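# Flip the small gear upright and mesh it with the big gear

## Task

The small gear currently sits inverted between the tester's two centres, with its teeth higher than those of the big gear. Turn it right side up and mount it there so that it meshes with the big gear. It only counts if the gear stays in place by itself, without a gripper supporting it. Then open the grippers and withdraw the arms.

## Robot and tools

Robot: two arms, left_arm and right_arm, each with six joints and a parallel gripper. Whenever joints are listed, in commands or in results, the order per arm is: shoulder, elbow, wrist roll, wrist pitch, waist, wrist yaw. Use this order only. Stated ranges in rad: waist -2.618 to 3.054, shoulder 0.000 to 3.142, elbow 0.000 to 3.142, wrist pitch -1.571 to 1.571, wrist yaw -1.571 to 1.571, wrist roll -2.094 to 2.094. The true ends can differ from these by up to 0.036 rad either way.

Frame: there is one scene frame for both arms. The origin is on the table top midway between the arms, +z is up, +x points out over the table, and left_arm sits toward +y. 'Left' and 'right' are arm names, not image sides. Gripper fingers point along the gripper's +z and close along its y. The reported end-effector point lies between the pads, about 1 cm short of the fingertips. Printed hand positions can be off, more so at long reach.

execute_actions(actions): a list of actions. Each action is a list of 1 to 15 rows, and each row runs for one 1/30 s step. A short action repeats its last row until 15 steps have passed. Every row has 14 numbers in [-1, 1] and covers both arms together, even if one arm stays still: left_arm's six joints in the order above, then left opening, then the same seven for right_arm. Joint entries are offsets, not poses. They are measured from that arm's joint angles at the start of the current action, not from the previous row. For the first action in a call, the reference is the last reported angles. The scale is: 1.0 = 1.202 rad waist, 1.258 shoulder, 1.238 elbow, 2.073 wrist pitch, 2.022 wrist yaw and wrist roll. Opening is absolute: +1 fully open, -1 closed. An action that would push a joint more than 0.036 rad beyond its stated end is refused for both arms. A malformed action, or a bad first action, rejects the whole call. An empty list simply returns state and images.

move(target, speed, blocking): target is one 14-number row laid out as above. Its joint entries are offsets from the 'Joint positions' in the latest result that printed them, not from where the arm is now. Its finger entries are absolute and are applied at once. All joints follow synchronized paths, so grippers travel on curves. Paths do not avoid obstacles or the other arm. speed is in rad/s, from 0.01 to 2 (default 0.5), and applies to the joint with the farthest to go. Paths last between 0.5 and 10 s. Faster moves hit harder on contact, and aiming past a contact presses harder. If blocking=false, control returns after 0.5 s while motion continues. Until a result shows the move has ended, use wait or stop; other commands are refused. The 'move:' line gives the ending (done, off_target, moving, held, fault), limits=held or limits=none, and each arm's joint farthest from its target.

wait(seconds): 0 to 10 s. Arms hold their last command, and a running move continues. stop(): brakes a running move; braking needs room, and the fingers keep moving. zoom_image(camera, region): camera is cam_left_wrist or cam_right_wrist. region is [x0, y0, x1, y1] in pixels of that camera's latest 504x504 image, origin at top left, at most 504 by 504. finished_scene(scene): ends the current scene (give its number) once the goal holds. It cannot be undone.

Motion limits: each step, a joint's target may lead its measured angle by at most 0.202 rad (waist), 0.258 (shoulder), 0.238 (elbow), 0.573 (wrist pitch) or 0.522 (wrist yaw and roll). Targets that would move a gripper more than 70 mm from its measured spot are scaled back. Large moves can therefore need several actions, and an unfinished move should be commanded again. Zero offsets can let an arm sag. To hold an arm, command offsets back to the desired angles, then zeros, and increase the aim if a joint still falls short.

Results: the state line gives each gripper's position (m) and quaternion (wxyz). 'Joint positions' and 'Joint velocities' list six joints per arm plus finger gap (m; 0.094 is fully open). 'Joint targets' shows the angles currently being driven toward. Joint torques are total drive output, with offsets, friction and noise. grip_measured is the opening on the command scale and may be off by about 1 mm. Step readings list joint angles at some steps, and HELD plus an arm label marks steps that were held back. 'joint sent to its limit' means a joint was stopped at its real end; if this line is missing, the joint may still have no room left. 'joint command not followed' means a clearance check altered the targets. FAULT lines report an arm stop. MOTOR HOT appears from 75 °C. At 90 °C the arm is stopped for 10 s. At 100 °C the arm goes limp and drops what it holds.

Gripping: to hold a part, command an opening below grip_measured. About 0.03 below holds firmly; less holds more gently. Pad force tops out around 50 to 62 N and is lower on parts thinner than about 2 mm. First contact can spike.

Cameras: the wrist cameras are cam_left_wrist and cam_right_wrist, both 504x504, with calibrations (K, distortion, T_world_to_cam) given per scene. Their poses follow the arm joints and carry small errors.

Avoid: knocking or dropping anything off the table, letting the arms collide or push each other, fast impacts and hard pushes, overheating motors by holding loads too long, and slips. Expect occasional brief tugs on held parts or nudges to loose ones. The simulation keeps running while you compose replies, with the robot holding its last command.

Each tool is called after "Request:" by a JSON object that holds its "name" and its "arguments".

## Session

Request:
{"name": "execute_actions", "arguments": {"actions": []}}

Scene clock: 0.00 s.
left_arm: end_effector_position=(+0.4308, +0.0886, +0.3034) grip_measured=+1.000 end_effector_quat_wxyz=(+0.383, +0.362, +0.850, -0.020) | right_arm: end_effector_position=(+0.0443, -0.0178, +0.2181) grip_measured=+1.000 end_effector_quat_wxyz=(-0.232, +0.757, -0.611, -0.018)
Joint names: [shoulder, elbow, wrist roll, wrist pitch, waist, wrist yaw]
Joint positions: left_arm=[ 1.711  1.874  0.414 -0.947 -0.516  0.064  0.094] | right_arm=[ 1.519  1.518 -0.275 -1.171  1.558  0.255  0.094]
Joint velocities: left_arm=[-0.007 -0.002 -0.11   0.051  0.007 -0.051  0.   ] | right_arm=[-0.002 -0.012 -0.081 -0.095 -0.012 -0.007  0.   ]
Joint torques (N m, as the arm reports them, + toward a larger angle): no reading
Joint targets: left_arm=[1.707 1.879 0.413 -0.954 -0.516 0.067] | right_arm=[1.513 1.524 -0.273 -1.172 1.558 0.257]

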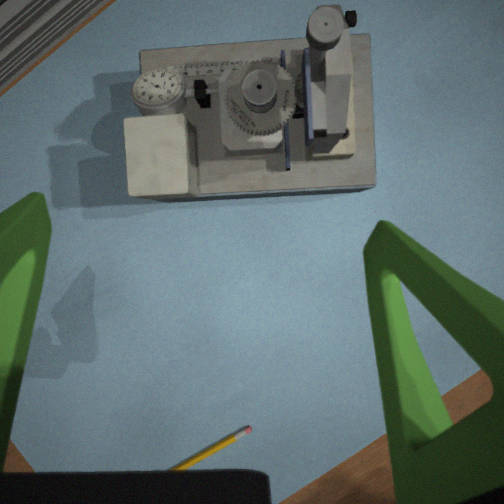

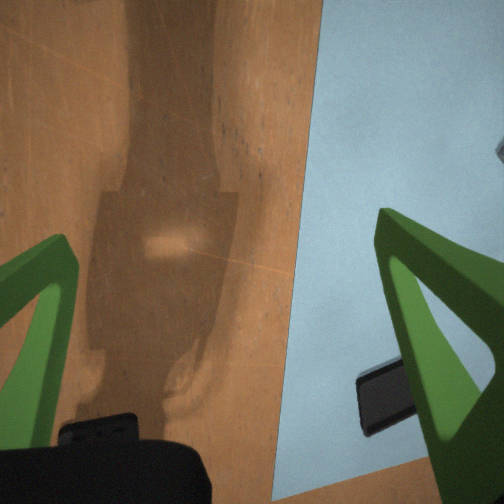

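Request:
{"name": "zoom_image", "arguments": {"camera": "cam_left_wrist", "region": [110, 0, 390, 210]}}

Region (110, 0, 390, 210) of cam_left_wrist's 504x504 image, scaled by 1.800, with more detail than that image has; it fills the top 378 rows of this view, and the rest is white.

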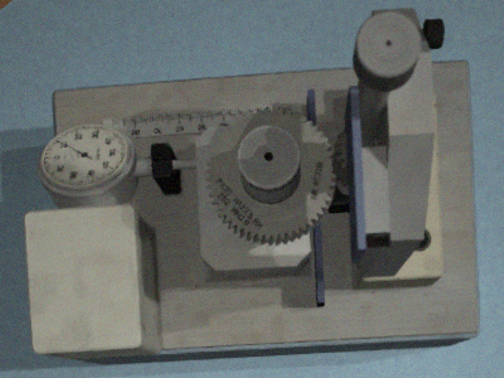

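Request:
{"name": "move", "arguments": {"target": [-0.406,-1,-0.205,0.82,-0.07,-0.032,1,-0.254,-0.72,0.136,0.93,-0.82,-0.126,1], "speed": 1.0}}

Scene clock: 42.67 s.
left_arm: end_effector_position=(+0.3738, +0.0870, +0.3267) grip_measured=+1.000 end_effector_quat_wxyz=(+0.746, +0.146, +0.628, -0.168) | right_arm: end_effector_position=(+0.3428, -0.1367, +0.3240) grip_measured=+1.000 end_effector_quat_wxyz=(+0.734, -0.185, +0.619, +0.212)
Joint names: [shoulder, elbow, wrist roll, wrist pitch, waist, wrist yaw]
Joint positions: left_arm=[ 1.221  0.649  0.004  0.742 -0.592  0.01   0.094] | right_arm=[ 1.226  0.645 -0.01   0.747  0.578  0.008  0.094]
Joint velocities: left_arm=[-0.022 -0.002 -0.037  0.051  0.002 -0.037  0.   ] | right_arm=[ 0.012  0.002 -0.066 -0.007 -0.002 -0.051  0.   ]
Joint torques (N m, as the arm reports them, + toward a larger angle): left_arm=[-5.19  7.39 -0.11  2.28 -0.55 -0.13] | right_arm=[-6.05  6.1   0.08  1.74 -0.6  -0.08]
Joint targets: left_arm=[1.201 0.636 -0.000 0.753 -0.600 -0.000] | right_arm=[1.200 0.626 0.000 0.757 0.573 0.001]
move: off_target (left_arm, right_arm); limits=none; left_arm: farthest joint: the shoulder, 0.021 radians from its target (0.511 radians at the start); right_arm: farthest joint: the shoulder, 0.026 radians from its target (0.320 radians at the start)
camera_calibration (this result's frames):
cam_left_wrist: T_world_to_cam=[[-0.520189, -0.840123, 0.153612, 0.210109], [-0.583271, 0.218083, -0.782454, 0.453344], [0.623858, -0.496621, -0.603464, 0.126398], [0, 0, 0, 1]] pos_world=[0.294864, 0.140423, 0.398722]
cam_right_wrist: T_world_to_cam=[[0.509555, -0.858291, -0.0607448, -0.277783], [-0.511648, -0.245484, -0.823379, 0.407712], [0.691787, 0.450637, -0.564231, 0.124972], [0, 0, 0, 1]] pos_world=[0.263697, -0.194649, 0.389341]

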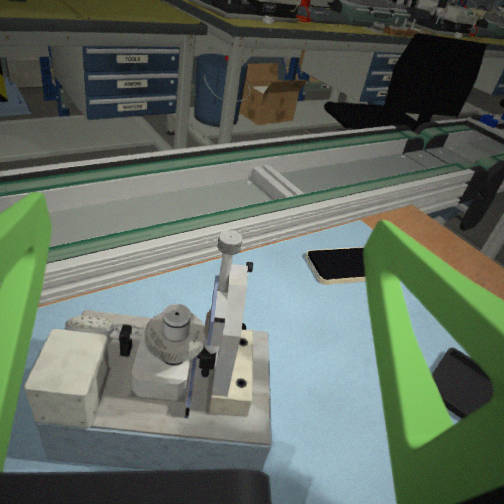

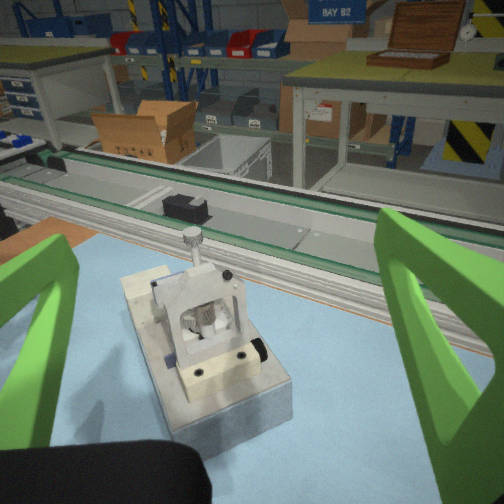

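Request:
{"name": "zoom_image", "arguments": {"camera": "cam_right_wrist", "region": [110, 220, 300, 410]}}

Request:
{"name": "zoom_image", "arguments": {"camera": "cam_left_wrist", "region": [90, 225, 290, 425]}}

Region (110, 220, 300, 410) of cam_right_wrist's 504x504 image, scaled by 2.653, with more detail than that image has.

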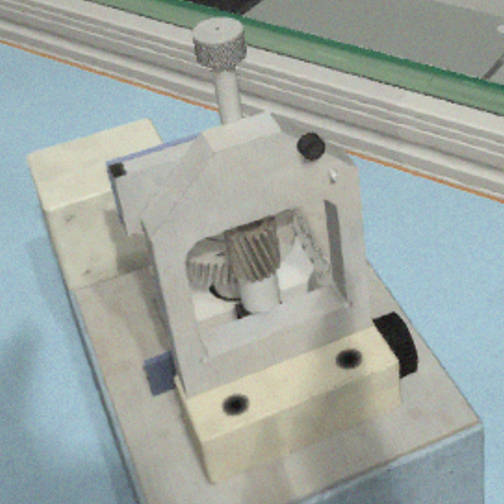

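Region (90, 225, 290, 425) of cam_left_wrist's 504x504 image, scaled by 2.520, with more detail than that image has.

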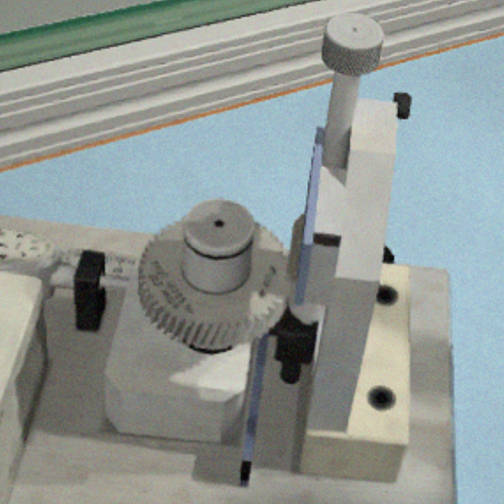

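Request:
{"name": "move", "arguments": {"target": [0.426,0.677,0,-0.42,-0.041,-0.005,0.3,0.746,0.253,0.005,0.222,-0.129,-0.288,-0.25], "speed": 0.6}}

Scene clock: 101.50 s.
left_arm: end_effector_position=(+0.4866, +0.0085, +0.2714) grip_measured=+0.303 end_effector_quat_wxyz=(+0.540, +0.203, +0.805, -0.136) | right_arm: end_effector_position=(+0.4328, -0.0563, +0.1182) grip_measured=-0.249 end_effector_quat_wxyz=(+0.609, -0.340, +0.633, +0.336)
Joint names: [shoulder, elbow, wrist roll, wrist pitch, waist, wrist yaw]
Joint positions: left_arm=[ 1.751  1.46   0.004 -0.099 -0.634  0.01   0.061] | right_arm=[ 2.159  0.924 -0.01   1.198  0.429 -0.566  0.035]
Joint velocities: left_arm=[ 0.007 -0.022  0.051  0.037 -0.007 -0.037  0.   ] | right_arm=[-0.002 -0.012  0.037  0.037  0.017  0.037  0.001]
Joint torques (N m, as the arm reports them, + toward a larger angle): left_arm=[-8.45 11.35  0.03  2.02 -0.55 -0.16] | right_arm=[-10.23   8.     0.1    1.71  -0.39  -0.11]
Joint targets: left_arm=[1.757 1.488 0.005 -0.128 -0.642 -0.000] | right_arm=[2.165 0.958 -0.000 1.207 0.423 -0.574]
move: off_target (left_arm, right_arm); limits=none; left_arm: farthest joint: the wrist pitch, 0.030 radians from its target (0.872 radians at the start); right_arm: farthest joint: the elbow, 0.035 radians from its target (0.313 radians at the start)
camera_calibration (this result's frames):
cam_left_wrist: T_world_to_cam=[[-0.467213, -0.86353, 0.189812, 0.175909], [-0.857872, 0.390813, -0.333648, 0.503352], [0.213934, -0.318719, -0.923391, 0.268456], [0, 0, 0, 1]] pos_world=[0.456567, 0.0407481, 0.382443]
cam_right_wrist: T_world_to_cam=[[0.81084, -0.580834, -0.0719087, -0.380586], [-0.458612, -0.554222, -0.694632, 0.248419], [0.363612, 0.596213, -0.715763, 0.0784906], [0, 0, 0, 1]] pos_world=[0.393982, -0.130175, 0.201373]

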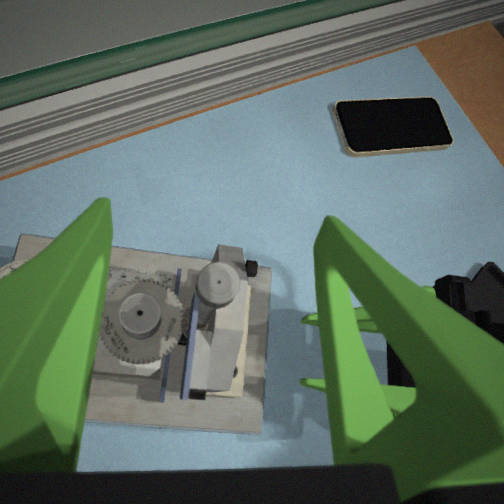

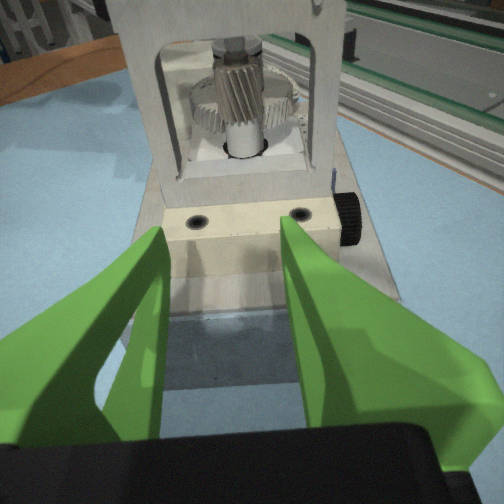

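Request:
{"name": "move", "arguments": {"target": [0.024,-0.137,0,0.092,-0.006,-0.005,0.3,0.078,0.187,0.005,-0.036,0.037,0.023,-0.25], "speed": 0.2}}

Scene clock: 119.73 s.
left_arm: end_effector_position=(+0.4864, +0.0086, +0.2253) grip_measured=+0.303 end_effector_quat_wxyz=(+0.540, +0.203, +0.805, -0.136) | right_arm: end_effector_position=(+0.4640, -0.0249, +0.1383) grip_measured=-0.249 end_effector_quat_wxyz=(+0.633, -0.341, +0.610, +0.334)
Joint names: [shoulder, elbow, wrist roll, wrist pitch, waist, wrist yaw]
Joint positions: left_arm=[ 1.774  1.304  0.004  0.081 -0.634  0.01   0.061] | right_arm=[ 2.24   1.125 -0.01   1.144  0.467 -0.527  0.035]
Joint velocities: left_arm=[ 0.007  0.007  0.007  0.007 -0.017 -0.081  0.001] | right_arm=[ 0.002  0.012  0.081 -0.007 -0.002  0.007 -0.001]
Joint torques (N m, as the arm reports them, + toward a larger angle): left_arm=[-8.28  7.41  0.    2.4  -0.84 -0.1 ] | right_arm=[-10.39   8.08   0.07   1.44   0.58   0.08]
Joint targets: left_arm=[1.781 1.291 0.004 0.092 -0.642 -0.000] | right_arm=[2.257 1.155 0.000 1.123 0.474 -0.520]
move: off_target (right_arm); limits=none; left_arm: farthest joint: the elbow, 0.014 radians from its target (0.170 radians at the start); right_arm: farthest joint: the elbow, 0.031 radians from its target (0.232 radians at the start)
camera_calibration (this result's frames):
cam_left_wrist: T_world_to_cam=[[-0.467149, -0.863563, 0.189817, 0.184623], [-0.857985, 0.390872, -0.333289, 0.487734], [0.213622, -0.318556, -0.923519, 0.226148], [0, 0, 0, 1]] pos_world=[0.456405, 0.0408328, 0.336364]
cam_right_wrist: T_world_to_cam=[[0.813719, -0.579876, -0.0400638, -0.391881], [-0.416436, -0.533508, -0.736173, 0.2808], [0.405515, 0.615722, -0.675607, 0.0382716], [0, 0, 0, 1]] pos_world=[0.420297, -0.100998, 0.216873]

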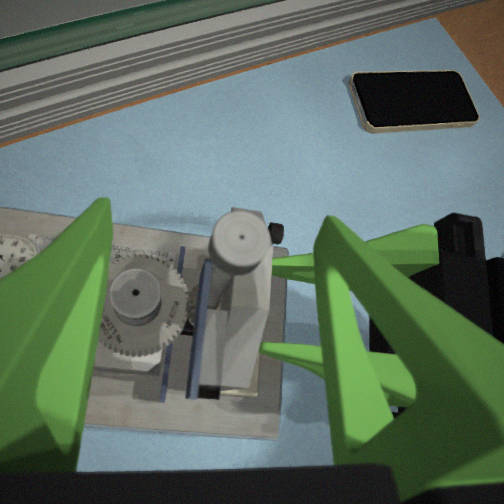

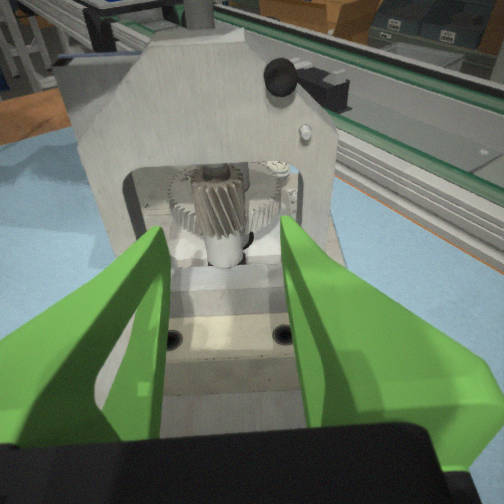

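Request:
{"name": "move", "arguments": {"target": [0.005,-0.011,0,0.005,-0.018,-0.005,-0.2,0.060,0.113,0.008,-0.048,0.031,0.018,-0.4], "speed": 0.1}}

Scene clock: 134.77 s.
left_arm: end_effector_position=(+0.4828, +0.0017, +0.2254) grip_measured=-0.197 end_effector_quat_wxyz=(+0.539, +0.208, +0.804, -0.140) | right_arm: end_effector_position=(+0.4767, -0.0035, +0.1294) grip_measured=-0.399 end_effector_quat_wxyz=(+0.621, -0.339, +0.621, +0.337)
Joint names: [shoulder, elbow, wrist roll, wrist pitch, waist, wrist yaw]
Joint positions: left_arm=[ 1.774  1.304  0.004  0.081 -0.648  0.01   0.038] | right_arm=[ 2.3    1.233 -0.004  1.065  0.497 -0.498  0.028]
Joint velocities: left_arm=[ 0.007 -0.007 -0.051  0.007  0.002  0.007 -0.   ] | right_arm=[-0.017  0.007  0.066 -0.022 -0.002 -0.022 -0.001]
Joint torques (N m, as the arm reports them, + toward a larger angle): left_arm=[-8.19  7.52 -0.04  2.32 -0.57 -0.09] | right_arm=[-11.25   8.34   0.08   1.49   0.63   0.06]
Joint targets: left_arm=[1.781 1.291 0.004 0.091 -0.656 -0.000] | right_arm=[2.316 1.265 0.007 1.044 0.504 -0.491]
move: off_target (right_arm); limits=none; left_arm: farthest joint: the elbow, 0.014 radians from its target (0.014 radians at the start); right_arm: farthest joint: the elbow, 0.032 radians from its target (0.140 radians at the start)
camera_calibration (this result's frames):
cam_left_wrist: T_world_to_cam=[[-0.479355, -0.856849, 0.189812, 0.182882], [-0.85227, 0.402882, -0.333648, 0.484639], [0.209414, -0.321707, -0.923391, 0.226827], [0, 0, 0, 1]] pos_world=[0.453208, 0.0344222, 0.336436]
cam_right_wrist: T_world_to_cam=[[0.81282, -0.579408, -0.0600863, -0.387191], [-0.439026, -0.541538, -0.716933, 0.299237], [0.382858, 0.609117, -0.694548, 0.0271437], [0, 0, 0, 1]] pos_world=[0.435697, -0.0788269, 0.21012]

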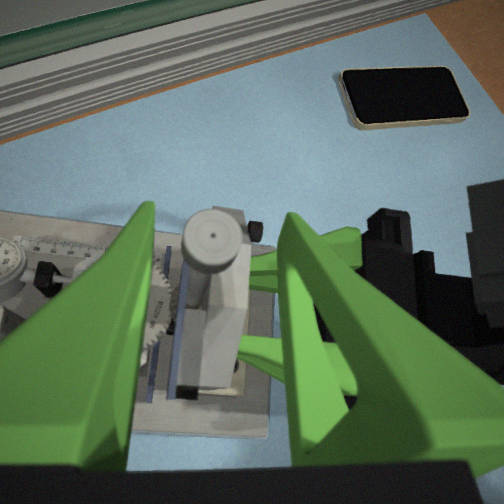

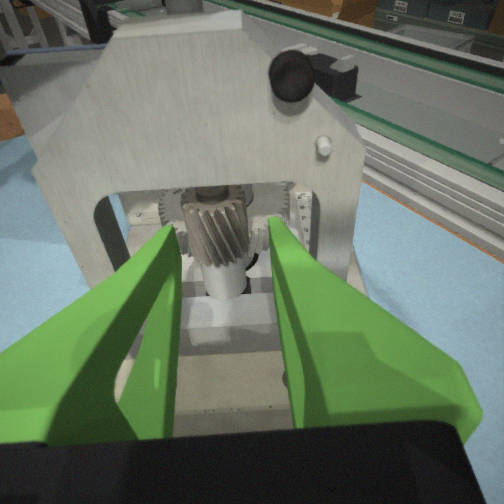

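Request:
{"name": "move", "arguments": {"target": [0.005,-0.011,0,0.005,-0.004,-0.005,-0.7,0.036,0.070,0.005,-0.022,0.018,0.002,-0.4], "speed": 0.08}}

Scene clock: 141.57 s.
left_arm: end_effector_position=(+0.4840, +0.0038, +0.2255) grip_measured=-0.680 end_effector_quat_wxyz=(+0.540, +0.206, +0.804, -0.136) | right_arm: end_effector_position=(+0.4807, +0.0084, +0.1287) grip_measured=-0.399 end_effector_quat_wxyz=(+0.619, -0.343, +0.619, +0.341)
Joint names: [shoulder, elbow, wrist roll, wrist pitch, waist, wrist yaw]
Joint positions: left_arm=[ 1.774  1.304  0.004  0.082 -0.646  0.003  0.015] | right_arm=[ 2.329  1.288 -0.004  1.04   0.511 -0.498  0.028]
Joint velocities: left_arm=[-0.007  0.007  0.066  0.007 -0.012 -0.007 -0.   ] | right_arm=[-0.002 -0.002  0.095 -0.051  0.027  0.037 -0.   ]
Joint torques (N m, as the arm reports them, + toward a larger angle): left_arm=[-8.24  7.47 -0.03  2.33 -0.46 -0.11] | right_arm=[-11.66   8.48   0.08   1.45   0.48   0.05]
Joint targets: left_arm=[1.781 1.291 0.004 0.092 -0.653 -0.000] | right_arm=[2.345 1.320 0.006 1.019 0.518 -0.495]
move: off_target (right_arm); limits=none; left_arm: farthest joint: the elbow, 0.014 radians from its target (0.014 radians at the start); right_arm: farthest joint: the elbow, 0.032 radians from its target (0.087 radians at the start)
camera_calibration (this result's frames):
cam_left_wrist: T_world_to_cam=[[-0.47258, -0.861135, 0.18739, 0.182503], [-0.854969, 0.396407, -0.334499, 0.486415], [0.213766, -0.31829, -0.923578, 0.225326], [0, 0, 0, 1]] pos_world=[0.45395, 0.03606, 0.336612]
cam_right_wrist: T_world_to_cam=[[0.820957, -0.567856, -0.0597525, -0.387626], [-0.430862, -0.547412, -0.717424, 0.303098], [0.374684, 0.614719, -0.694069, 0.0217913], [0, 0, 0, 1]] pos_world=[0.440653, -0.0675915, 0.209413]

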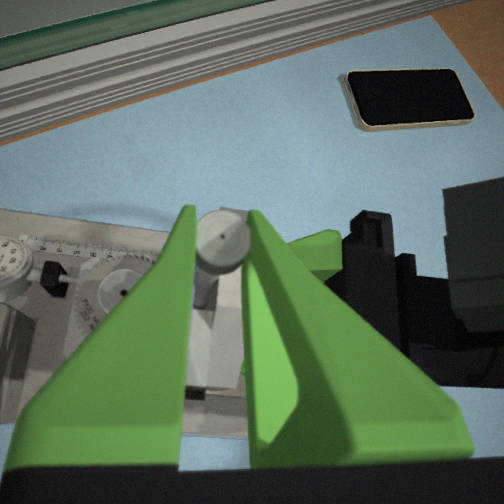

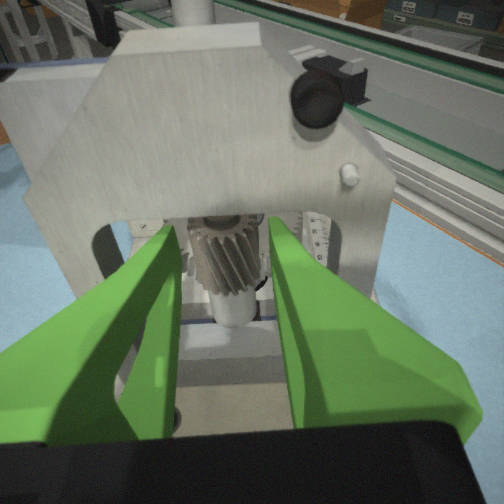

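Request:
{"name": "move", "arguments": {"target": [0.005,-0.011,0,0.005,-0.004,0,-0.72,0.013,0.026,0.005,-0.01,0.006,0.002,-0.66], "speed": 0.08}}

Scene clock: 150.00 s.
left_arm: end_effector_position=(+0.4840, +0.0038, +0.2255) grip_measured=-0.680 end_effector_quat_wxyz=(+0.540, +0.206, +0.804, -0.136) | right_arm: end_effector_position=(+0.4819, +0.0074, +0.1291) grip_measured=-0.639 end_effector_quat_wxyz=(+0.620, -0.341, +0.620, +0.339)
Joint names: [shoulder, elbow, wrist roll, wrist pitch, waist, wrist yaw]
Joint positions: left_arm=[ 1.774  1.304  0.004  0.082 -0.646  0.003  0.015] | right_arm=[ 2.329  1.288 -0.002  1.042  0.51  -0.492  0.017]
Joint velocities: left_arm=[ 0.002  0.007  0.007 -0.051 -0.012  0.037 -0.   ] | right_arm=[-0.002 -0.007  0.007 -0.066 -0.002 -0.022  0.001]
Joint torques (N m, as the arm reports them, + toward a larger angle): left_arm=[-8.35  7.57 -0.01  2.38 -0.53 -0.09] | right_arm=[-11.65   8.72   0.08   1.45   0.67  -0.01]
Joint targets: left_arm=[1.781 1.291 0.004 0.092 -0.651 0.003] | right_arm=[2.346 1.320 0.006 1.020 0.518 -0.494]
move: off_target (right_arm); limits=none; left_arm: farthest joint: the elbow, 0.014 radians from its target (0.014 radians at the start); right_arm: farthest joint: the elbow, 0.032 radians from its target (0.032 radians at the start)
camera_calibration (this result's frames):
cam_left_wrist: T_world_to_cam=[[-0.47258, -0.861135, 0.18739, 0.182503], [-0.854969, 0.396407, -0.334499, 0.486415], [0.213766, -0.31829, -0.923578, 0.225326], [0, 0, 0, 1]] pos_world=[0.45395, 0.03606, 0.336612]
cam_right_wrist: T_world_to_cam=[[0.816822, -0.573698, -0.060608, -0.387054], [-0.434784, -0.543155, -0.718293, 0.30532], [0.379163, 0.613069, -0.693096, 0.0198945], [0, 0, 0, 1]] pos_world=[0.441359, -0.0684129, 0.209639]

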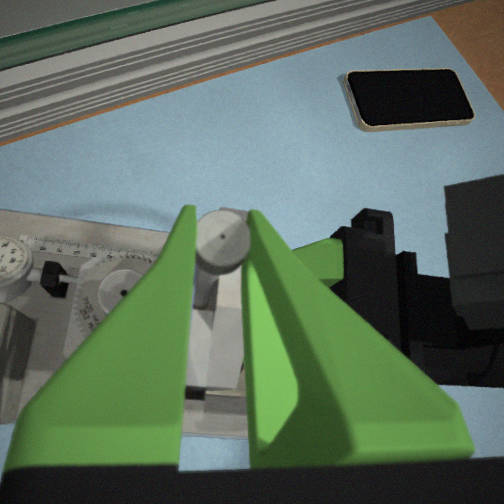

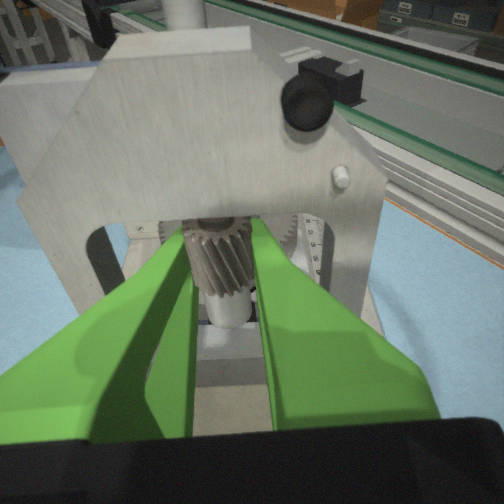

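Request:
{"name": "move", "arguments": {"target": [-0.02,0.065,0,-0.02,-0.004,0,-0.72,0.013,0.026,0.005,-0.01,0.003,0,-0.67], "speed": 0.05}}

Scene clock: 155.80 s.
left_arm: end_effector_position=(+0.4839, +0.0039, +0.2276) grip_measured=-0.680 end_effector_quat_wxyz=(+0.529, +0.207, +0.812, -0.134) | right_arm: end_effector_position=(+0.4819, +0.0074, +0.1291) grip_measured=-0.639 end_effector_quat_wxyz=(+0.620, -0.341, +0.620, +0.339)
Joint names: [shoulder, elbow, wrist roll, wrist pitch, waist, wrist yaw]
Joint positions: left_arm=[ 1.777  1.341  0.004  0.021 -0.646  0.003  0.015] | right_arm=[ 2.329  1.288 -0.002  1.042  0.51  -0.492  0.017]
Joint velocities: left_arm=[-0.017 -0.007  0.066 -0.022 -0.002 -0.022  0.   ] | right_arm=[-0.002 -0.007 -0.022 -0.007  0.002  0.066  0.   ]
Joint torques (N m, as the arm reports them, + toward a larger angle): left_arm=[-10.48  12.72  -0.02   2.38  -0.12  -0.06] | right_arm=[-11.71   8.65   0.08   1.44   0.37   0.01]
Joint targets: left_arm=[1.749 1.385 0.004 0.040 -0.651 0.003] | right_arm=[2.346 1.320 0.008 1.021 0.514 -0.492]
move: off_target (left_arm, right_arm); limits=none; left_arm: farthest joint: the elbow, 0.044 radians from its target (0.080 radians at the start); right_arm: farthest joint: the elbow, 0.032 radians from its target (0.032 radians at the start)
camera_calibration (this result's frames):
cam_left_wrist: T_world_to_cam=[[-0.46811, -0.863542, 0.187532, 0.179935], [-0.862641, 0.400539, -0.3089, 0.484835], [0.191634, -0.306372, -0.932423, 0.239925], [0, 0, 0, 1]] pos_world=[0.45649, 0.0346925, 0.339734]
cam_right_wrist: T_world_to_cam=[[0.816822, -0.573698, -0.060608, -0.387054], [-0.434784, -0.543155, -0.718293, 0.30532], [0.379163, 0.613069, -0.693096, 0.0198945], [0, 0, 0, 1]] pos_world=[0.441359, -0.0684129, 0.209639]

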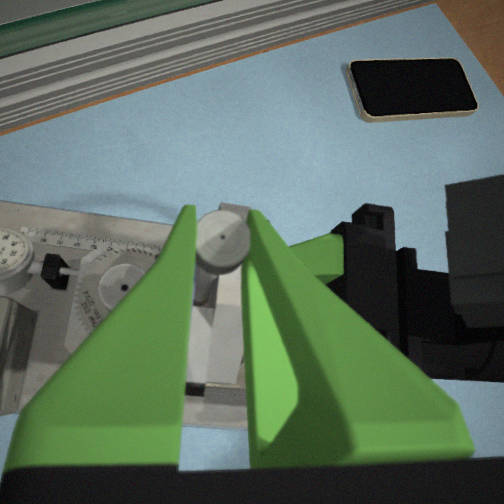

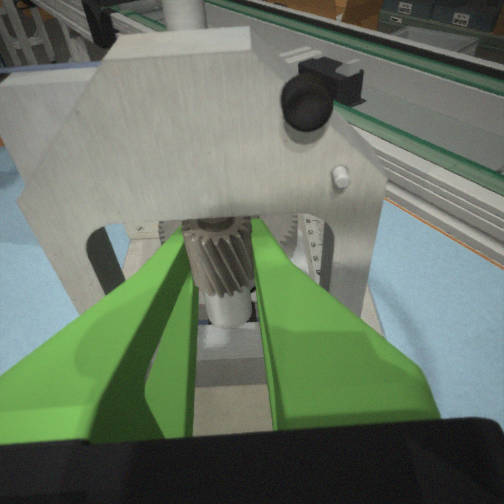

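Request:
{"name": "move", "arguments": {"target": [-0.045,0.055,0,0.09,-0.004,0,-0.72,0.013,0.026,0.005,-0.01,0.003,0,-0.67], "speed": 0.08}}

Scene clock: 166.77 s.
left_arm: end_effector_position=(+0.4846, +0.0035, +0.2283) grip_measured=-0.680 end_effector_quat_wxyz=(+0.531, +0.207, +0.810, -0.134) | right_arm: end_effector_position=(+0.4820, +0.0073, +0.1292) grip_measured=-0.639 end_effector_quat_wxyz=(+0.620, -0.340, +0.620, +0.339)
Joint names: [shoulder, elbow, wrist roll, wrist pitch, waist, wrist yaw]
Joint positions: left_arm=[ 1.779  1.341  0.004  0.026 -0.646  0.003  0.015] | right_arm=[ 2.329  1.288 -0.001  1.042  0.51  -0.492  0.017]
Joint velocities: left_arm=[-0.007 -0.002 -0.051 -0.051  0.007  0.007  0.   ] | right_arm=[-0.002  0.002  0.037 -0.022 -0.027 -0.095  0.001]
Joint torques (N m, as the arm reports them, + toward a larger angle): left_arm=[-12.11  13.41  -0.01   3.67  -0.26  -0.01] | right_arm=[-11.6    8.57   0.08   1.47   0.2    0.03]
Joint targets: left_arm=[1.730 1.398 0.004 0.178 -0.650 0.003] | right_arm=[2.346 1.320 0.008 1.021 0.514 -0.492]
move: off_target (left_arm, right_arm); limits=none; left_arm: farthest joint: the wrist pitch, 0.181 radians from its target (0.187 radians at the start); right_arm: farthest joint: the elbow, 0.032 radians from its target (0.032 radians at the start)
camera_calibration (this result's frames):
cam_left_wrist: T_world_to_cam=[[-0.468865, -0.863135, 0.187518, 0.180178], [-0.861387, 0.399863, -0.313243, 0.486185], [0.19539, -0.308394, -0.930976, 0.238163], [0, 0, 0, 1]] pos_world=[0.456738, 0.0345585, 0.340232]
cam_right_wrist: T_world_to_cam=[[0.816584, -0.573973, -0.0612043, -0.386923], [-0.435214, -0.542561, -0.718482, 0.305614], [0.379182, 0.613338, -0.692848, 0.0199123], [0, 0, 0, 1]] pos_world=[0.441413, -0.0684821, 0.209693]

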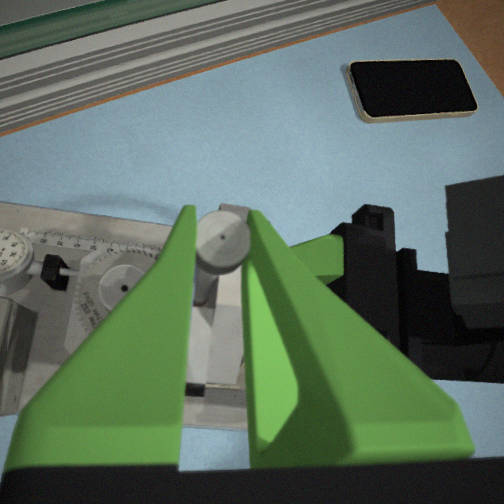

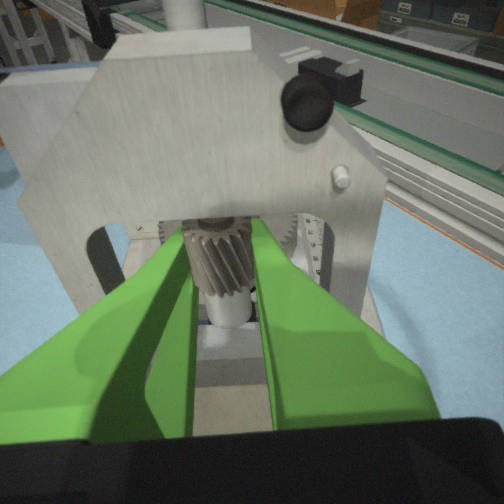

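Request:
{"name": "move", "arguments": {"target": [0,0,0,0,0,0,-0.72,0.013,0.026,0.005,-0.01,0.003,0,-0.67]}}

Request:
{"name": "move", "arguments": {"target": [0,0,0,0,0,0,-0.3,0.013,0.026,0.005,-0.01,0.003,0,-0.67]}}

Request:
{"name": "move", "arguments": {"target": [0,0,0,0.1,0,0,-0.3,0.013,0.026,0.005,-0.01,0.003,0,-0.67]}}

Request:
{"name": "move", "arguments": {"target": [0,0,-0.5,0,0.15,0.1,-0.3,0.013,0.026,0.005,-0.01,0.003,0,-0.67], "speed": 0.8}}

Request:
{"name": "move", "arguments": {"target": [0.06,0,0,-0.05,0,0,-0.3,0.013,0.026,0.005,-0.01,0.003,0,-0.67], "speed": 0.2}}

Scene clock: 188.20 s.
left_arm: end_effector_position=(+0.4841, +0.0037, +0.2264) grip_measured=-0.680 end_effector_quat_wxyz=(+0.529, +0.208, +0.812, -0.133) | right_arm: end_effector_position=(+0.4820, +0.0073, +0.1292) grip_measured=-0.639 end_effector_quat_wxyz=(+0.620, -0.340, +0.620, +0.340)
Joint names: [shoulder, elbow, wrist roll, wrist pitch, waist, wrist yaw]
Joint positions: left_arm=[ 1.779  1.341  0.004  0.021 -0.646  0.003  0.015] | right_arm=[ 2.329  1.288 -0.001  1.042  0.51  -0.492  0.017]
Joint velocities: left_arm=[-0.012  0.012  0.051 -0.007  0.002 -0.037 -0.   ] | right_arm=[-0.012 -0.002  0.051  0.037 -0.007 -0.037 -0.001]
Joint torques (N m, as the arm reports them, + toward a larger angle): left_arm=[-8.72  8.72  0.01  2.25  0.14  0.02] | right_arm=[-11.57   8.74   0.06   1.44   0.21   0.  ]
Joint targets: left_arm=[1.778 1.341 0.004 0.026 -0.646 0.003] | right_arm=[2.346 1.320 0.009 1.021 0.514 -0.492]
move: off_target (right_arm); limits=none; left_arm: farthest joint: the wrist pitch, 0.005 radians from its target (0.000 radians at the start); right_arm: farthest joint: the elbow, 0.032 radians from its target (0.032 radians at the start)
camera_calibration (this result's frames):
cam_left_wrist: T_world_to_cam=[[-0.467795, -0.863712, 0.187537, 0.180011], [-0.863158, 0.400817, -0.307089, 0.484551], [0.190068, -0.305528, -0.93302, 0.239596], [0, 0, 0, 1]] pos_world=[0.456913, 0.0344643, 0.338589]
cam_right_wrist: T_world_to_cam=[[0.816564, -0.57396, -0.0615847, -0.386865], [-0.435445, -0.542413, -0.718453, 0.305721], [0.378959, 0.61348, -0.692844, 0.0200182], [0, 0, 0, 1]] pos_world=[0.441439, -0.0684986, 0.209691]

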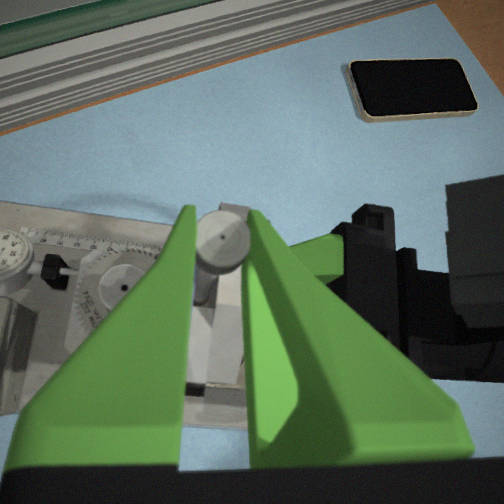

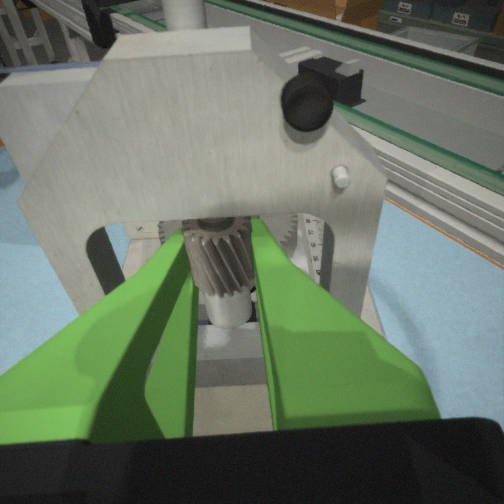

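Scene clock: 188.90 s.
left_arm: end_effector_position=(+0.4841, +0.0037, +0.2264) grip_measured=-0.303 end_effector_quat_wxyz=(+0.529, +0.208, +0.812, -0.133) | right_arm: end_effector_position=(+0.4820, +0.0073, +0.1292) grip_measured=-0.639 end_effector_quat_wxyz=(+0.620, -0.340, +0.620, +0.340)
Joint names: [shoulder, elbow, wrist roll, wrist pitch, waist, wrist yaw]
Joint positions: left_arm=[ 1.779  1.341  0.004  0.021 -0.646  0.003  0.033] | right_arm=[ 2.329  1.288 -0.001  1.042  0.51  -0.492  0.017]
Joint velocities: left_arm=[-0.012 -0.017 -0.007 -0.007 -0.002  0.037  0.   ] | right_arm=[-0.002 -0.027  0.037  0.007 -0.002 -0.007  0.   ]
Joint torques (N m, as the arm reports them, + toward a larger angle): left_arm=[-8.96  8.64  0.    2.14  0.18 -0.04] | right_arm=[-11.72   8.63   0.11   1.48   0.27   0.02]
Joint targets: left_arm=[1.779 1.341 0.004 0.022 -0.646 0.003] | right_arm=[2.346 1.320 0.009 1.021 0.514 -0.492]
move: off_target (right_arm); limits=none; left_arm: farthest joint: the waist, 0.000 radians from its target (0.000 radians at the start); right_arm: farthest joint: the elbow, 0.032 radians from its target (0.032 radians at the start)
camera_calibration (this result's frames):
cam_left_wrist: T_world_to_cam=[[-0.467795, -0.863712, 0.187537, 0.180011], [-0.863158, 0.400817, -0.307089, 0.484551], [0.190068, -0.305528, -0.93302, 0.239596], [0, 0, 0, 1]] pos_world=[0.456913, 0.0344643, 0.338589]
cam_right_wrist: T_world_to_cam=[[0.816564, -0.57396, -0.0615847, -0.386865], [-0.435445, -0.542413, -0.718453, 0.305721], [0.378959, 0.61348, -0.692844, 0.0200182], [0, 0, 0, 1]] pos_world=[0.441439, -0.0684986, 0.209691]

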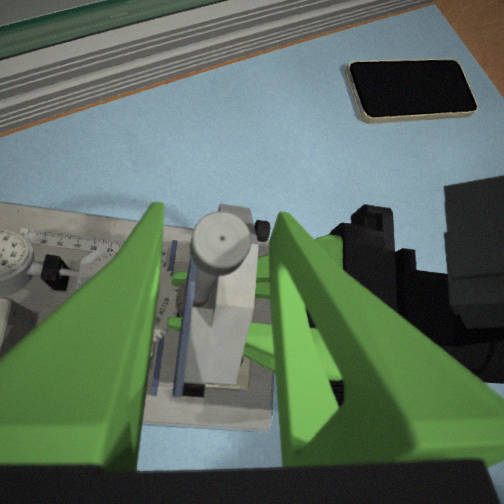

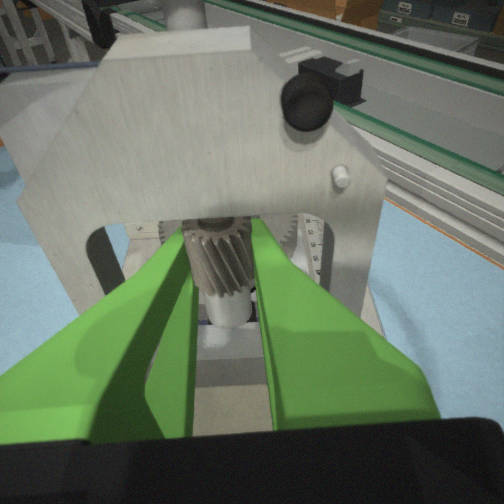

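Scene clock: 190.03 s.
left_arm: end_effector_position=(+0.4976, -0.0035, +0.2727) grip_measured=-0.303 end_effector_quat_wxyz=(+0.606, +0.194, +0.756, -0.153) | right_arm: end_effector_position=(+0.4820, +0.0073, +0.1292) grip_measured=-0.639 end_effector_quat_wxyz=(+0.620, -0.340, +0.620, +0.340)
Joint names: [shoulder, elbow, wrist roll, wrist pitch, waist, wrist yaw]
Joint positions: left_arm=[ 1.779  1.341  0.004  0.218 -0.646  0.003  0.033] | right_arm=[ 2.329  1.288 -0.001  1.042  0.51  -0.492  0.017]
Joint velocities: left_arm=[-0.012 -0.012 -0.051  0.022  0.012 -0.007  0.   ] | right_arm=[-0.007  0.002 -0.022  0.037  0.022 -0.066 -0.001]
Joint torques (N m, as the arm reports them, + toward a larger angle): left_arm=[-8.8   9.03 -0.02  2.41 -0.11 -0.06] | right_arm=[-11.45   8.76   0.09   1.48   0.32   0.03]
Joint targets: left_arm=[1.779 1.341 0.004 0.229 -0.646 0.003] | right_arm=[2.346 1.320 0.009 1.021 0.514 -0.492]
move: off_target (right_arm); limits=none; left_arm: farthest joint: the wrist pitch, 0.010 radians from its target (0.207 radians at the start); right_arm: farthest joint: the elbow, 0.032 radians from its target (0.032 radians at the start)
camera_calibration (this result's frames):
cam_left_wrist: T_world_to_cam=[[-0.499985, -0.846376, 0.183472, 0.188554], [-0.794292, 0.36373, -0.486622, 0.527884], [0.345131, -0.389034, -0.854129, 0.179032], [0, 0, 0, 1]] pos_world=[0.451779, 0.0372293, 0.375202]
cam_right_wrist: T_world_to_cam=[[0.816564, -0.57396, -0.0615847, -0.386865], [-0.435445, -0.542413, -0.718453, 0.305721], [0.378959, 0.61348, -0.692844, 0.0200182], [0, 0, 0, 1]] pos_world=[0.441439, -0.0684986, 0.209691]

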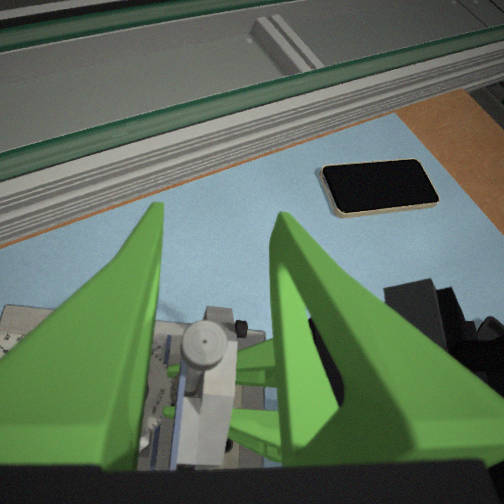

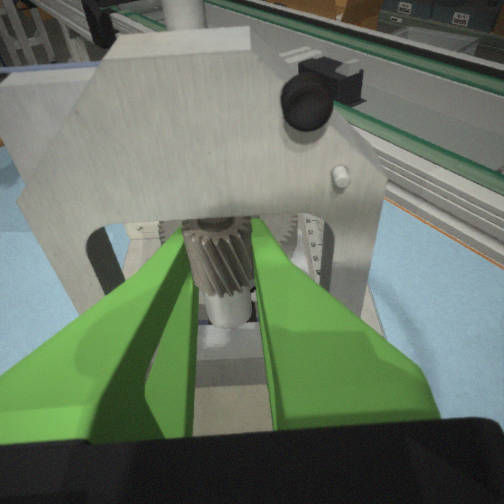

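Scene clock: 192.17 s.
left_arm: end_effector_position=(+0.5229, +0.0562, +0.2734) grip_measured=-0.303 end_effector_quat_wxyz=(+0.443, -0.205, +0.752, -0.443) | right_arm: end_effector_position=(+0.4820, +0.0073, +0.1292) grip_measured=-0.639 end_effector_quat_wxyz=(+0.620, -0.340, +0.620, +0.340)
Joint names: [shoulder, elbow, wrist roll, wrist pitch, waist, wrist yaw]
Joint positions: left_arm=[ 1.779  1.341 -1.008  0.218 -0.47   0.196  0.033] | right_arm=[ 2.329  1.288 -0.001  1.042  0.51  -0.492  0.017]
Joint velocities: left_arm=[ 0.002  0.017 -0.066  0.007 -0.002 -0.051 -0.001] | right_arm=[ 0.002  0.007 -0.037  0.022  0.032 -0.066  0.   ]
Joint torques (N m, as the arm reports them, + toward a larger angle): left_arm=[-8.75  8.64 -0.02  2.28  0.55  0.07] | right_arm=[-11.67   8.7    0.08   1.47   0.41   0.01]
Joint targets: left_arm=[1.779 1.341 -1.006 0.218 -0.466 0.205] | right_arm=[2.346 1.320 0.009 1.021 0.514 -0.492]
move: off_target (right_arm); limits=none; left_arm: farthest joint: the wrist yaw, 0.009 radians from its target (0.202 radians at the start); right_arm: farthest joint: the elbow, 0.032 radians from its target (0.032 radians at the start)
camera_calibration (this result's frames):
cam_left_wrist: T_world_to_cam=[[-0.0547835, -0.355174, 0.933194, -0.213756], [-0.98415, -0.138664, -0.110551, 0.551281], [0.168665, -0.924459, -0.341948, 0.176533], [0, 0, 0, 1]] pos_world=[0.501057, 0.163721, 0.320785]
cam_right_wrist: T_world_to_cam=[[0.816564, -0.57396, -0.0615847, -0.386865], [-0.435445, -0.542413, -0.718453, 0.305721], [0.378959, 0.61348, -0.692844, 0.0200182], [0, 0, 0, 1]] pos_world=[0.441439, -0.0684986, 0.209691]

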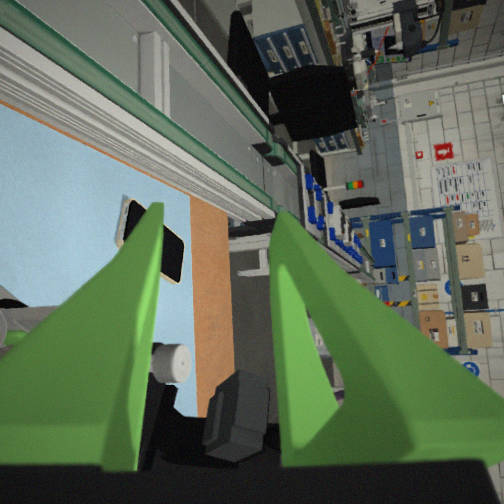

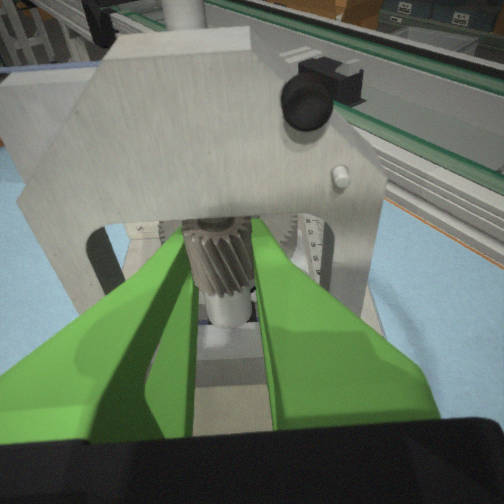

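Scene clock: 193.10 s.
left_arm: end_effector_position=(+0.5265, +0.0550, +0.2157) grip_measured=-0.303 end_effector_quat_wxyz=(+0.393, -0.226, +0.791, -0.410) | right_arm: end_effector_position=(+0.4820, +0.0073, +0.1292) grip_measured=-0.639 end_effector_quat_wxyz=(+0.620, -0.340, +0.620, +0.340)
Joint names: [shoulder, elbow, wrist roll, wrist pitch, waist, wrist yaw]
Joint positions: left_arm=[ 1.853  1.341 -1.01   0.142 -0.47   0.196  0.033] | right_arm=[ 2.329  1.288 -0.001  1.042  0.51  -0.492  0.017]
Joint velocities: left_arm=[ 0.007  0.012 -0.037  0.037 -0.017 -0.007 -0.   ] | right_arm=[-0.002 -0.007 -0.081 -0.051 -0.007 -0.095  0.   ]
Joint torques (N m, as the arm reports them, + toward a larger angle): left_arm=[-9.49  8.71 -0.01  1.93 -0.03 -0.02] | right_arm=[-11.54   8.58   0.07   1.47   0.28   0.01]
Joint targets: left_arm=[1.855 1.341 -1.008 0.114 -0.470 0.196] | right_arm=[2.346 1.320 0.009 1.021 0.514 -0.492]
move: off_target (left_arm, right_arm); limits=none; left_arm: farthest joint: the wrist pitch, 0.028 radians from its target (0.104 radians at the start); right_arm: farthest joint: the elbow, 0.032 radians from its target (0.032 radians at the start)
camera_calibration (this result's frames):
cam_left_wrist: T_world_to_cam=[[0.0776199, -0.396593, 0.914707, -0.223565], [-0.990216, -0.137382, 0.0244624, 0.522338], [0.115962, -0.907656, -0.403376, 0.195138], [0, 0, 0, 1]] pos_world=[0.511952, 0.160214, 0.270433]
cam_right_wrist: T_world_to_cam=[[0.816564, -0.57396, -0.0615847, -0.386865], [-0.435445, -0.542413, -0.718453, 0.305721], [0.378959, 0.61348, -0.692844, 0.0200182], [0, 0, 0, 1]] pos_world=[0.441439, -0.0684986, 0.209691]

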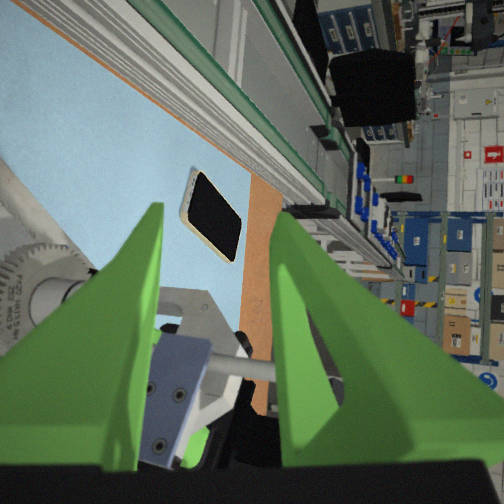

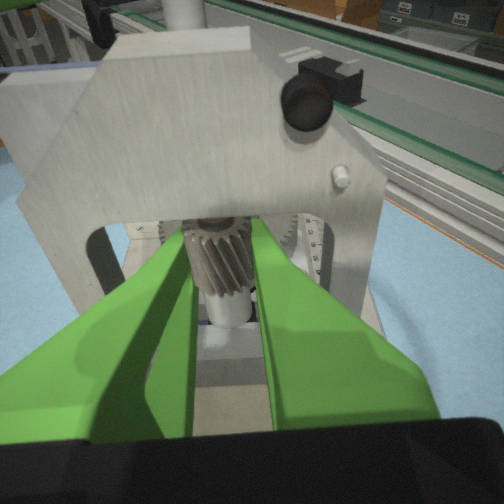

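Request:
{"name": "move", "arguments": {"target": [0.315,0.232,0.5,0.25,0.225,0.6,-0.2,0.013,0.026,0.005,-0.01,0.003,0,-0.67], "speed": 0.6}}

Scene clock: 218.00 s.
left_arm: end_effector_position=(+0.5082, +0.0633, +0.2282) grip_measured=-0.203 end_effector_quat_wxyz=(+0.531, +0.469, +0.528, -0.468) | right_arm: end_effector_position=(+0.4820, +0.0073, +0.1292) grip_measured=-0.639 end_effector_quat_wxyz=(+0.620, -0.340, +0.620, +0.340)
Joint names: [shoulder, elbow, wrist roll, wrist pitch, waist, wrist yaw]
Joint positions: left_arm=[ 2.241  1.601 -0.006  0.651 -0.202  1.399  0.037] | right_arm=[ 2.329  1.288 -0.001  1.042  0.51  -0.492  0.017]
Joint velocities: left_arm=[-0.007 -0.012  0.125 -0.051 -0.017  0.037  0.   ] | right_arm=[ 0.002 -0.017  0.066 -0.051 -0.002 -0.037 -0.   ]
Joint torques (N m, as the arm reports them, + toward a larger angle): left_arm=[-11.41  10.35   0.09   1.71   0.22   0.03] | right_arm=[-11.69   8.64   0.1    1.44   0.24   0.05]
Joint targets: left_arm=[2.249 1.628 0.001 0.661 -0.200 1.409] | right_arm=[2.346 1.320 0.009 1.021 0.514 -0.492]
move: off_target (left_arm, right_arm); limits=none; left_arm: farthest joint: the elbow, 0.027 radians from its target (0.288 radians at the start); right_arm: farthest joint: the elbow, 0.032 radians from its target (0.032 radians at the start)
camera_calibration (this result's frames):
cam_left_wrist: T_world_to_cam=[[-0.984348, -0.0446304, 0.170491, 0.456974], [-0.148639, 0.730002, -0.667086, 0.180181], [-0.0946861, -0.681987, -0.72521, 0.376047], [0, 0, 0, 1]] pos_world=[0.51221, 0.145322, 0.314999]
cam_right_wrist: T_world_to_cam=[[0.816564, -0.57396, -0.0615847, -0.386865], [-0.435445, -0.542413, -0.718453, 0.305721], [0.378959, 0.61348, -0.692844, 0.0200182], [0, 0, 0, 1]] pos_world=[0.441439, -0.0684986, 0.209691]

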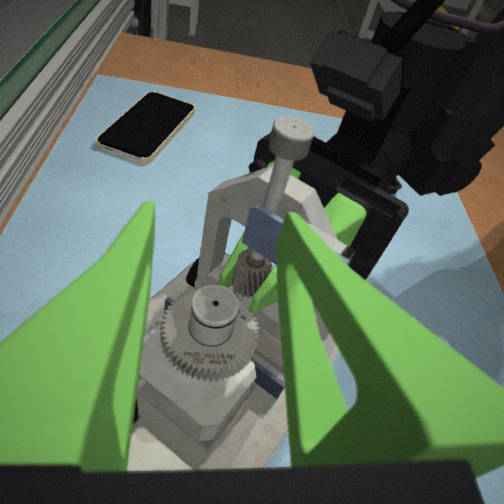

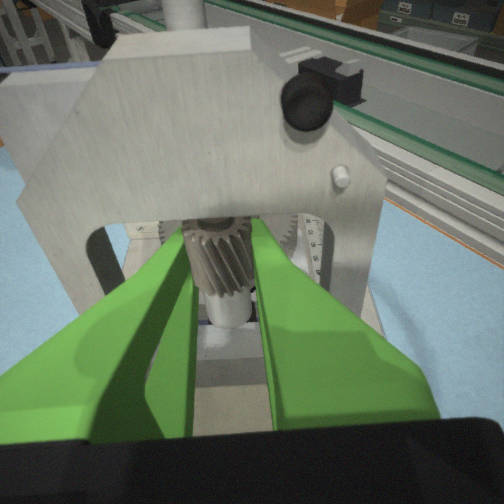

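Request:
{"name": "move", "arguments": {"target": [0.018,0.022,0.003,0.005,-0.104,0.005,0.1,0.013,0.026,0.005,-0.01,0.003,0,-0.67], "speed": 0.1}}

Scene clock: 224.27 s.
left_arm: end_effector_position=(+0.4816, +0.0031, +0.2215) grip_measured=+0.097 end_effector_quat_wxyz=(+0.498, +0.498, +0.502, -0.502) | right_arm: end_effector_position=(+0.4820, +0.0073, +0.1292) grip_measured=-0.639 end_effector_quat_wxyz=(+0.620, -0.340, +0.620, +0.340)
Joint names: [shoulder, elbow, wrist roll, wrist pitch, waist, wrist yaw]
Joint positions: left_arm=[ 2.255  1.601 -0.005  0.653 -0.324  1.399  0.052] | right_arm=[ 2.329  1.288 -0.001  1.042  0.51  -0.492  0.017]
Joint velocities: left_arm=[-0.002 -0.002  0.007  0.066  0.002 -0.022 -0.001] | right_arm=[ 0.012  0.002 -0.037 -0.051  0.007 -0.037  0.001]
Joint torques (N m, as the arm reports them, + toward a larger angle): left_arm=[-11.1    9.89   0.03   1.68  -0.07   0.02] | right_arm=[-11.71   8.54   0.11   1.42   0.31  -0.01]
Joint targets: left_arm=[2.264 1.628 0.000 0.661 -0.328 1.409] | right_arm=[2.346 1.320 0.009 1.021 0.514 -0.492]
move: off_target (left_arm, right_arm); limits=none; left_arm: farthest joint: the elbow, 0.027 radians from its target (0.027 radians at the start); right_arm: farthest joint: the elbow, 0.032 radians from its target (0.032 radians at the start)
camera_calibration (this result's frames):
cam_left_wrist: T_world_to_cam=[[-0.980502, 0.0748335, 0.181704, 0.424512], [-0.0664299, 0.743994, -0.664876, 0.17563], [-0.184942, -0.663982, -0.724517, 0.370891], [0, 0, 0, 1]] pos_world=[0.496495, 0.0838295, 0.308354]
cam_right_wrist: T_world_to_cam=[[0.816564, -0.57396, -0.0615847, -0.386865], [-0.435445, -0.542413, -0.718453, 0.305721], [0.378959, 0.61348, -0.692844, 0.0200182], [0, 0, 0, 1]] pos_world=[0.441439, -0.0684986, 0.209691]

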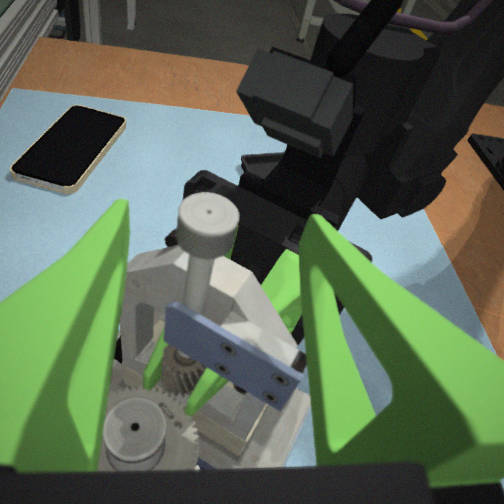

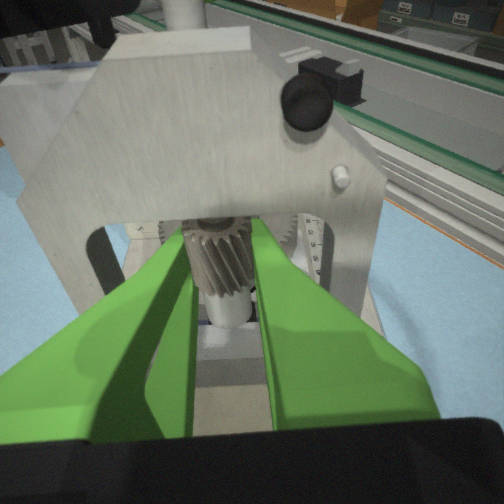

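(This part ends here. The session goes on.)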